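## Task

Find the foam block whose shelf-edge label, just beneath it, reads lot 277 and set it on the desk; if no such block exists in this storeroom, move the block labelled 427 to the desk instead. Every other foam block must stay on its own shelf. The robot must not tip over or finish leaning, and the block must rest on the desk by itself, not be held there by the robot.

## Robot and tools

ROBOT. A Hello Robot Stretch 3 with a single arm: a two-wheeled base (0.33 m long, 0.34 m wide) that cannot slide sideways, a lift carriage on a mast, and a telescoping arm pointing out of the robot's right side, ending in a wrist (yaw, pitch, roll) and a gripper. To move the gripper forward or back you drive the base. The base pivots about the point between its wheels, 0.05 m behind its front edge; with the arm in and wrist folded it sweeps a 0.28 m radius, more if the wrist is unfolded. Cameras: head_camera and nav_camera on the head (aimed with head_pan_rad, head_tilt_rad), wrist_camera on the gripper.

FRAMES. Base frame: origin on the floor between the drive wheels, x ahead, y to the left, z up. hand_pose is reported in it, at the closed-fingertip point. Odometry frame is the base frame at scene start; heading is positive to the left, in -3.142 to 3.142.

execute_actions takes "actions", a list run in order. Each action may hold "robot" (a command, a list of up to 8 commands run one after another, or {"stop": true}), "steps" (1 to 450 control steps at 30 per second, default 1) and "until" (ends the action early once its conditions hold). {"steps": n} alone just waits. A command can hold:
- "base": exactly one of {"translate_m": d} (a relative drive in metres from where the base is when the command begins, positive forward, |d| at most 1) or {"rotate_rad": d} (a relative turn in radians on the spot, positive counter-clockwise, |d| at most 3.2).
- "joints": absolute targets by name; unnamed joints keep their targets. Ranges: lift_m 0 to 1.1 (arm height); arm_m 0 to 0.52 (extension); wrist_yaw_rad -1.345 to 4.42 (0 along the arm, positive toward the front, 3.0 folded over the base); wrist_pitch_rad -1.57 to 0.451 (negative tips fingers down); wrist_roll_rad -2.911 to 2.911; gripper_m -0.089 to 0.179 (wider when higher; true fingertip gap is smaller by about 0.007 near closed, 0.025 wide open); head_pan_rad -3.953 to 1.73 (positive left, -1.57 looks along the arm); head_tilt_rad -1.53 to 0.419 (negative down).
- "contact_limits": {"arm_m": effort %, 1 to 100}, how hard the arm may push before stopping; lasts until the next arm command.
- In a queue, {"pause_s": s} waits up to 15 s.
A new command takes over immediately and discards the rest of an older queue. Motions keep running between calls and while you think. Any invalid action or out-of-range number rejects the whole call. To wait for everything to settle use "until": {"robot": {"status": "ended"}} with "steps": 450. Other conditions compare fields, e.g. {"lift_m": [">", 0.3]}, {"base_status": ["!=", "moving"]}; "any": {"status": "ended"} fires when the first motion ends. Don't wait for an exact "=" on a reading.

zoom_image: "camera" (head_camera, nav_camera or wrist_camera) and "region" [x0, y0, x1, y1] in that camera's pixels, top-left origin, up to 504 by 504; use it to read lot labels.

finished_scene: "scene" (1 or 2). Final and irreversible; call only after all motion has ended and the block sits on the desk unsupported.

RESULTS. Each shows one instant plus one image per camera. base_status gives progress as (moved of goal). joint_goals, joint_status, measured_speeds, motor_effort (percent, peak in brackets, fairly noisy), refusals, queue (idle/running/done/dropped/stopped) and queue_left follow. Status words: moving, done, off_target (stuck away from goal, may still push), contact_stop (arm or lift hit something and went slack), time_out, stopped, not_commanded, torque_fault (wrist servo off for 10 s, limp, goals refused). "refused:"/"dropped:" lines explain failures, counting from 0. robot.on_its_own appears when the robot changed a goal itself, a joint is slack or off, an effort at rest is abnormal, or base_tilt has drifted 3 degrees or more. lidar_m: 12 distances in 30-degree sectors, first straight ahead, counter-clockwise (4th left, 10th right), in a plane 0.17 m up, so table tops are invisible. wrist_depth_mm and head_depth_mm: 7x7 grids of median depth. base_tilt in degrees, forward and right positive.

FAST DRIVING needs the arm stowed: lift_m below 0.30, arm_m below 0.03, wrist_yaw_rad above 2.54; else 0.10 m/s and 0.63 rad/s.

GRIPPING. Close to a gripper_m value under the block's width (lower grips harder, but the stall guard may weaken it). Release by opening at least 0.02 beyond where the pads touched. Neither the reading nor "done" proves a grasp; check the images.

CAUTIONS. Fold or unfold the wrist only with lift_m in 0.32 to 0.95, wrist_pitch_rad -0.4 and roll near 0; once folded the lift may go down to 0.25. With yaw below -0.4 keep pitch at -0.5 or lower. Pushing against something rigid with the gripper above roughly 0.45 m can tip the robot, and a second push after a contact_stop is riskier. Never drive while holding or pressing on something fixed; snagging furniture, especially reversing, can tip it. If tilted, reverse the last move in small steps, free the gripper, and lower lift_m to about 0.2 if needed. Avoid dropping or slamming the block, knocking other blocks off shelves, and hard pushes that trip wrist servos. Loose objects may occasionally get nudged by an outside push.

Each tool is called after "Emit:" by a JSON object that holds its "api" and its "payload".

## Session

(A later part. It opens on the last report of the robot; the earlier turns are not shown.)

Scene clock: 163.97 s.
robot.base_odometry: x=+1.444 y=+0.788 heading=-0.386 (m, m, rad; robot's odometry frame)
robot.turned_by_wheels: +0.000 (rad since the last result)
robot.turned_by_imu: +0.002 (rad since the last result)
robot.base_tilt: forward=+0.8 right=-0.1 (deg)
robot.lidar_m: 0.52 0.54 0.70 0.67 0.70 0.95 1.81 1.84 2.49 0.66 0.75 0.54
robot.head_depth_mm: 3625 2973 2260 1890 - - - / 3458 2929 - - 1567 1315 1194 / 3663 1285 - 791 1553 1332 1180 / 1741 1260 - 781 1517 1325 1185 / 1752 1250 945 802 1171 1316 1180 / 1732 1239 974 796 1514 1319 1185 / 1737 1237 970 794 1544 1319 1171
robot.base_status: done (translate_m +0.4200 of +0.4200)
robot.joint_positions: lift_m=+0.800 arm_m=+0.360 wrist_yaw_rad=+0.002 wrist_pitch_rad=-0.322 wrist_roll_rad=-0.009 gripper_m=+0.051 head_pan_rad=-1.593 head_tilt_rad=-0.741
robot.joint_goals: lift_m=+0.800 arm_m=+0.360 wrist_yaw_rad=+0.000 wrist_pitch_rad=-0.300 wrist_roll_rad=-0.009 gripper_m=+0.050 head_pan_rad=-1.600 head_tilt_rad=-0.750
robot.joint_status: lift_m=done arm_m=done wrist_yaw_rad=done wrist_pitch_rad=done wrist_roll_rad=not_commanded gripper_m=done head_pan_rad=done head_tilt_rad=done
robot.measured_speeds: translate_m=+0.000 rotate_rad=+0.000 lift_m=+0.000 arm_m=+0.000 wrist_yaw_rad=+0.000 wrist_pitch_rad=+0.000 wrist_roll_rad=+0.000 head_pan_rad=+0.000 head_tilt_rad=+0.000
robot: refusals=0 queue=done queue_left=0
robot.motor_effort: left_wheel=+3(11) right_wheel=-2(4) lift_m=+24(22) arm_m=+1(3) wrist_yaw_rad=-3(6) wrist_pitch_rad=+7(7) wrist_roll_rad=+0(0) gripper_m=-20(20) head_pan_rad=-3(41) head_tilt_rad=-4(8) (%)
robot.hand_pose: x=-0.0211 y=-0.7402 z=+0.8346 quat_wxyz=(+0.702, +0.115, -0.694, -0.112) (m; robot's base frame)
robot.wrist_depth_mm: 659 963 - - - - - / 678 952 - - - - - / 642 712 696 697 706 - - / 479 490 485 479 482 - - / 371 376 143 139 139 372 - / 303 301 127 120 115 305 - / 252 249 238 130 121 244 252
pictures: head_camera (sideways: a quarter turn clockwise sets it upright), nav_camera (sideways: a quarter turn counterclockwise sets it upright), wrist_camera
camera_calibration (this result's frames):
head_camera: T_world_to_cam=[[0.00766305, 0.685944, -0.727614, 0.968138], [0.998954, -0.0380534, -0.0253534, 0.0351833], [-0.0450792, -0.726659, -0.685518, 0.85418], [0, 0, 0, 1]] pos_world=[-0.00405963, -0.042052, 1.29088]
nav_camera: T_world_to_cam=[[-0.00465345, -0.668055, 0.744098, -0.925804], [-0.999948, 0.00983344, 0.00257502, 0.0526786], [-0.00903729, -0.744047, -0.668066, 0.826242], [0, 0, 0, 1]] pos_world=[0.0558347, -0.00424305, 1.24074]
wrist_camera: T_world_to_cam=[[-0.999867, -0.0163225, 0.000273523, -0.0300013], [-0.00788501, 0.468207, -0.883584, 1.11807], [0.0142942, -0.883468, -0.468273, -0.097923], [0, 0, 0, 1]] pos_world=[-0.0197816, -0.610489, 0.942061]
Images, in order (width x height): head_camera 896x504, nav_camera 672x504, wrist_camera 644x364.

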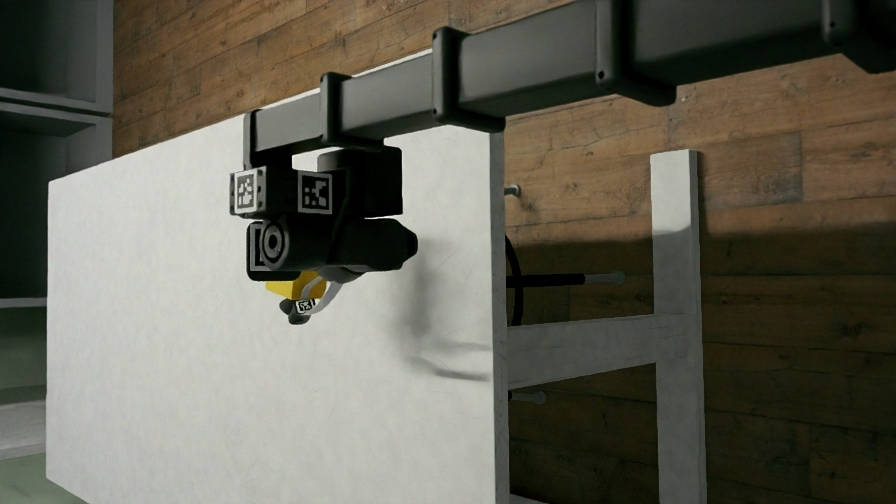

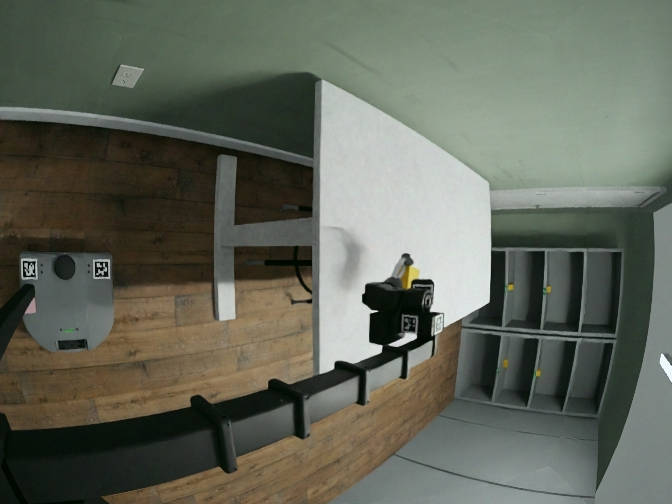

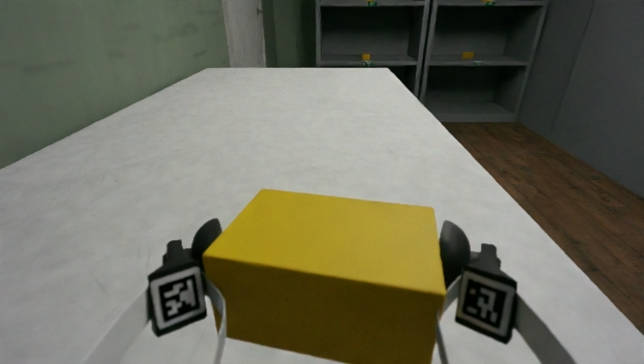

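Emit:
{"api": "execute_actions", "payload": {"actions": [{"robot":{"joints":{"lift_m":0.707}},"steps":450,"until":{"robot":{"status":"ended"}}}]}}

Scene clock: 167.90 s.
robot.base_odometry: x=+1.444 y=+0.788 heading=-0.386 (m, m, rad; robot's odometry frame)
robot.turned_by_wheels: +0.000 (rad since the last result)
robot.turned_by_imu: +0.000 (rad since the last result)
robot.base_tilt: forward=+0.7 right=-0.2 (deg)
robot.lidar_m: 0.52 0.54 0.70 0.68 0.70 0.95 1.81 1.84 2.49 0.66 0.75 0.54
robot.head_depth_mm: 3696 2931 2276 1750 1564 1387 - / 3540 2871 1013 827 - - 1180 / 3682 1266 1017 774 1567 1336 1185 / 1756 1254 1016 766 1516 1325 1185 / 1745 1251 974 796 1172 1315 1188 / 1728 1249 972 796 1506 1320 1177 / 1718 1239 970 796 1540 1324 1170
robot.base_status: done (translate_m +0.4200 of +0.4200)
robot.joint_positions: lift_m=+0.707 arm_m=+0.360 wrist_yaw_rad=+0.002 wrist_pitch_rad=-0.321 wrist_roll_rad=-0.009 gripper_m=+0.051 head_pan_rad=-1.593 head_tilt_rad=-0.741
robot.joint_goals: lift_m=+0.707 arm_m=+0.360 wrist_yaw_rad=+0.000 wrist_pitch_rad=-0.300 wrist_roll_rad=-0.009 gripper_m=+0.050 head_pan_rad=-1.600 head_tilt_rad=-0.750
robot.joint_status: lift_m=done arm_m=done wrist_yaw_rad=done wrist_pitch_rad=done wrist_roll_rad=not_commanded gripper_m=done head_pan_rad=done head_tilt_rad=done
robot.measured_speeds: translate_m=+0.000 rotate_rad=+0.000 lift_m=+0.000 arm_m=+0.000 wrist_yaw_rad=+0.000 wrist_pitch_rad=+0.000 wrist_roll_rad=+0.000 head_pan_rad=+0.000 head_tilt_rad=+0.000
robot: refusals=0 queue=done queue_left=0
robot.motor_effort: left_wheel=+3(3) right_wheel=-2(2) lift_m=+16(24) arm_m=+2(2) wrist_yaw_rad=-3(3) wrist_pitch_rad=+7(7) wrist_roll_rad=+0(0) gripper_m=-20(20) head_pan_rad=-4(2) head_tilt_rad=-5(4) (%)
robot.hand_pose: x=-0.0211 y=-0.7402 z=+0.7423 quat_wxyz=(+0.702, +0.114, -0.694, -0.112) (m; robot's base frame)
robot.wrist_depth_mm: 653 946 - - - - - / 624 712 726 690 711 - - / 409 406 405 404 402 402 - / 283 279 282 282 279 278 280 / 216 217 143 138 138 214 215 / 175 174 127 121 114 179 174 / 148 145 140 130 121 142 147
pictures: head_camera (sideways: a quarter turn clockwise sets it upright), nav_camera (sideways: a quarter turn counterclockwise sets it upright), wrist_camera
camera_calibration (this result's frames):
head_camera: T_world_to_cam=[[0.00766289, 0.685944, -0.727614, 0.968138], [0.998954, -0.0380532, -0.0253534, 0.0351833], [-0.045079, -0.726659, -0.685518, 0.85418], [0, 0, 0, 1]] pos_world=[-0.00405962, -0.042052, 1.29088]
nav_camera: T_world_to_cam=[[-0.00465329, -0.668055, 0.744098, -0.925804], [-0.999948, 0.0098332, 0.00257502, 0.0526786], [-0.00903711, -0.744047, -0.668066, 0.826242], [0, 0, 0, 1]] pos_world=[0.0558347, -0.00424303, 1.24074]
wrist_camera: T_world_to_cam=[[-0.999867, -0.0163216, 0.000283797, -0.0299843], [-0.00788249, 0.467515, -0.88395, 1.03631], [0.0142948, -0.883835, -0.467581, -0.142001], [0, 0, 0, 1]] pos_world=[-0.0197817, -0.610486, 0.849661]
Images, in order (width x height): head_camera 896x504, nav_camera 672x504, wrist_camera 644x364.

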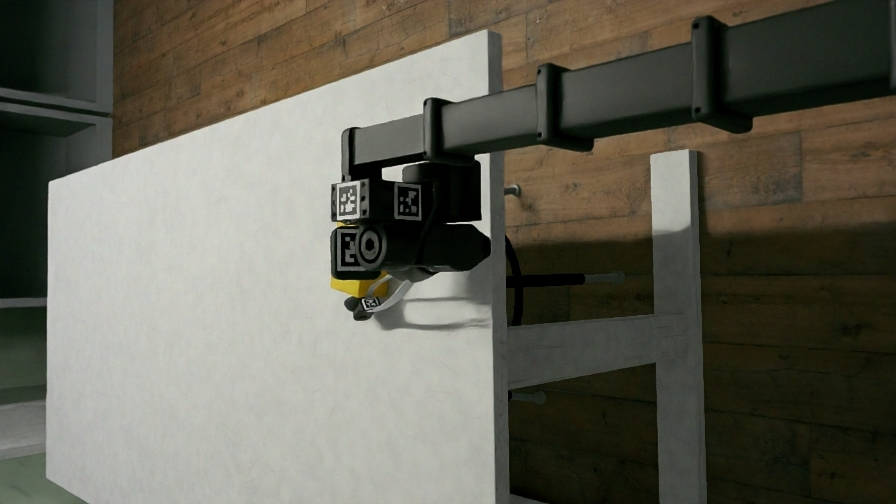

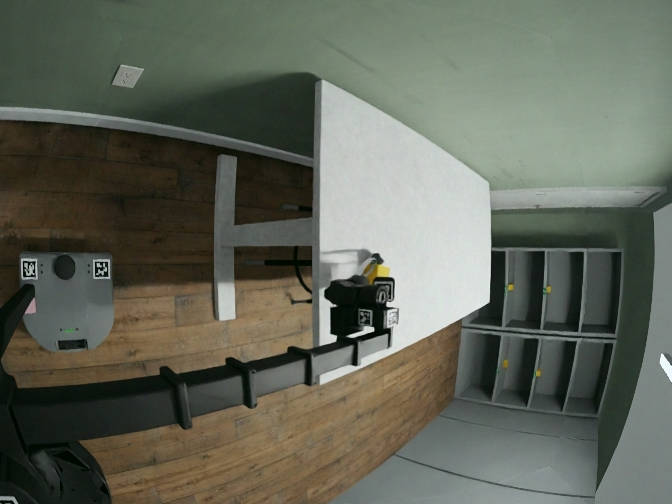

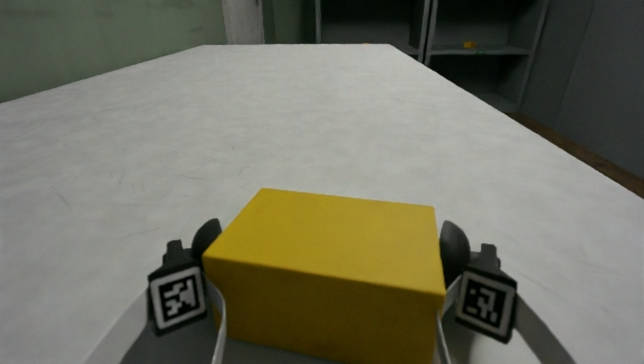

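The block is at desk height. Releasing and withdrawing.

Emit:
{"api": "execute_actions", "payload": {"actions": [{"robot":[{"joints":{"gripper_m":0.175}},{"joints":{"arm_m":0.2,"lift_m":0.725}}],"steps":450,"until":{"robot":{"status":"ended"}}}]}}

Scene clock: 173.27 s.
robot.base_odometry: x=+1.444 y=+0.788 heading=-0.386 (m, m, rad; robot's odometry frame)
robot.turned_by_wheels: +0.000 (rad since the last result)
robot.turned_by_imu: +0.000 (rad since the last result)
robot.base_tilt: forward=+0.6 right=-0.3 (deg)
robot.lidar_m: 0.52 0.54 0.70 0.67 0.70 0.95 1.81 1.84 2.49 0.66 0.75 0.54
robot.head_depth_mm: 3647 2927 2269 1762 1572 1380 - / 3486 2900 983 827 - 1324 1176 / 3591 1266 984 848 - 1338 1183 / 1741 1257 977 846 - 1329 1182 / 1749 1253 974 818 1174 1305 1182 / 1732 1244 969 795 1498 1321 1177 / 1737 1236 966 795 1529 1323 1183
robot.base_status: done (translate_m +0.4200 of +0.4200)
robot.joint_positions: lift_m=+0.725 arm_m=+0.200 wrist_yaw_rad=+0.002 wrist_pitch_rad=-0.319 wrist_roll_rad=-0.009 gripper_m=+0.175 head_pan_rad=-1.593 head_tilt_rad=-0.741
robot.joint_goals: lift_m=+0.725 arm_m=+0.200 wrist_yaw_rad=+0.000 wrist_pitch_rad=-0.300 wrist_roll_rad=-0.009 gripper_m=+0.175 head_pan_rad=-1.600 head_tilt_rad=-0.750
robot.joint_status: lift_m=done arm_m=done wrist_yaw_rad=done wrist_pitch_rad=done wrist_roll_rad=not_commanded gripper_m=done head_pan_rad=done head_tilt_rad=done
robot.measured_speeds: translate_m=+0.000 rotate_rad=+0.000 lift_m=+0.000 arm_m=+0.000 wrist_yaw_rad=+0.000 wrist_pitch_rad=+0.000 wrist_roll_rad=+0.000 head_pan_rad=+0.000 head_tilt_rad=+0.000
robot: refusals=0 queue=done queue_left=0
robot.motor_effort: left_wheel=+2(3) right_wheel=-2(2) lift_m=+23(24) arm_m=-3(4) wrist_yaw_rad=-3(2) wrist_pitch_rad=+6(7) wrist_roll_rad=+0(0) gripper_m=+0(83) head_pan_rad=-4(2) head_tilt_rad=-5(4) (%)
robot.hand_pose: x=-0.0211 y=-0.5810 z=+0.7602 quat_wxyz=(+0.702, +0.114, -0.694, -0.111) (m; robot's base frame)
robot.wrist_depth_mm: 661 959 - - - - - / 648 831 814 823 814 - - / 468 467 470 459 457 - - / 325 326 325 284 322 320 - / 248 254 249 249 247 247 244 / 209 201 201 200 201 199 207 / - 163 168 168 168 167 -
pictures: head_camera (sideways: a quarter turn clockwise sets it upright), nav_camera (sideways: a quarter turn counterclockwise sets it upright), wrist_camera
camera_calibration (this result's frames):
head_camera: T_world_to_cam=[[0.00766273, 0.685944, -0.727614, 0.968137], [0.998954, -0.0380529, -0.0253534, 0.0351833], [-0.0450789, -0.726658, -0.685518, 0.85418], [0, 0, 0, 1]] pos_world=[-0.00405961, -0.042052, 1.29088]
nav_camera: T_world_to_cam=[[-0.00465314, -0.668055, 0.744098, -0.925804], [-0.999948, 0.00983296, 0.00257502, 0.0526786], [-0.00903694, -0.744047, -0.668066, 0.826242], [0, 0, 0, 1]] pos_world=[0.0558347, -0.00424301, 1.24074]
wrist_camera: T_world_to_cam=[[-0.999867, -0.016303, 0.000310673, -0.0274041], [-0.0078718, 0.465918, -0.884793, 0.977423], [0.01428, -0.884678, -0.465984, 0.00540284], [0, 0, 0, 1]] pos_world=[-0.0197836, -0.451066, 0.867343]
Images, in order (width x height): head_camera 896x504, nav_camera 672x504, wrist_camera 644x364.

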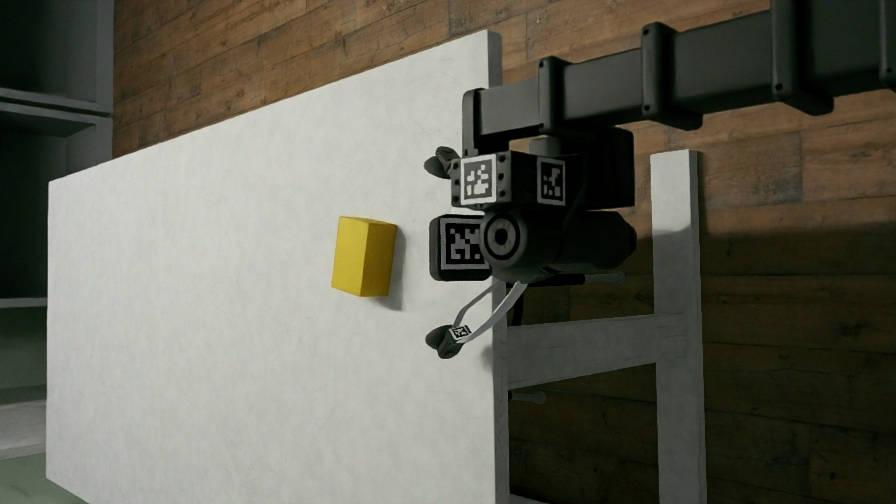

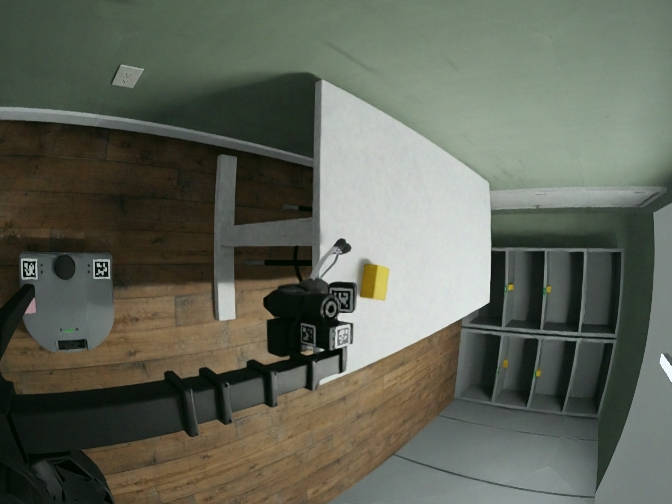

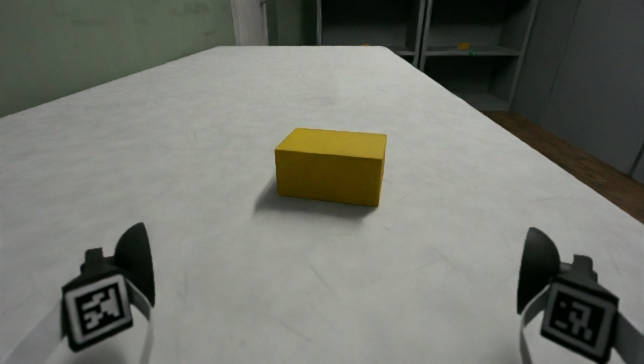

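Emit:
{"api": "finished_scene", "payload": {"scene": 1}}

The scene is finished: the task was done.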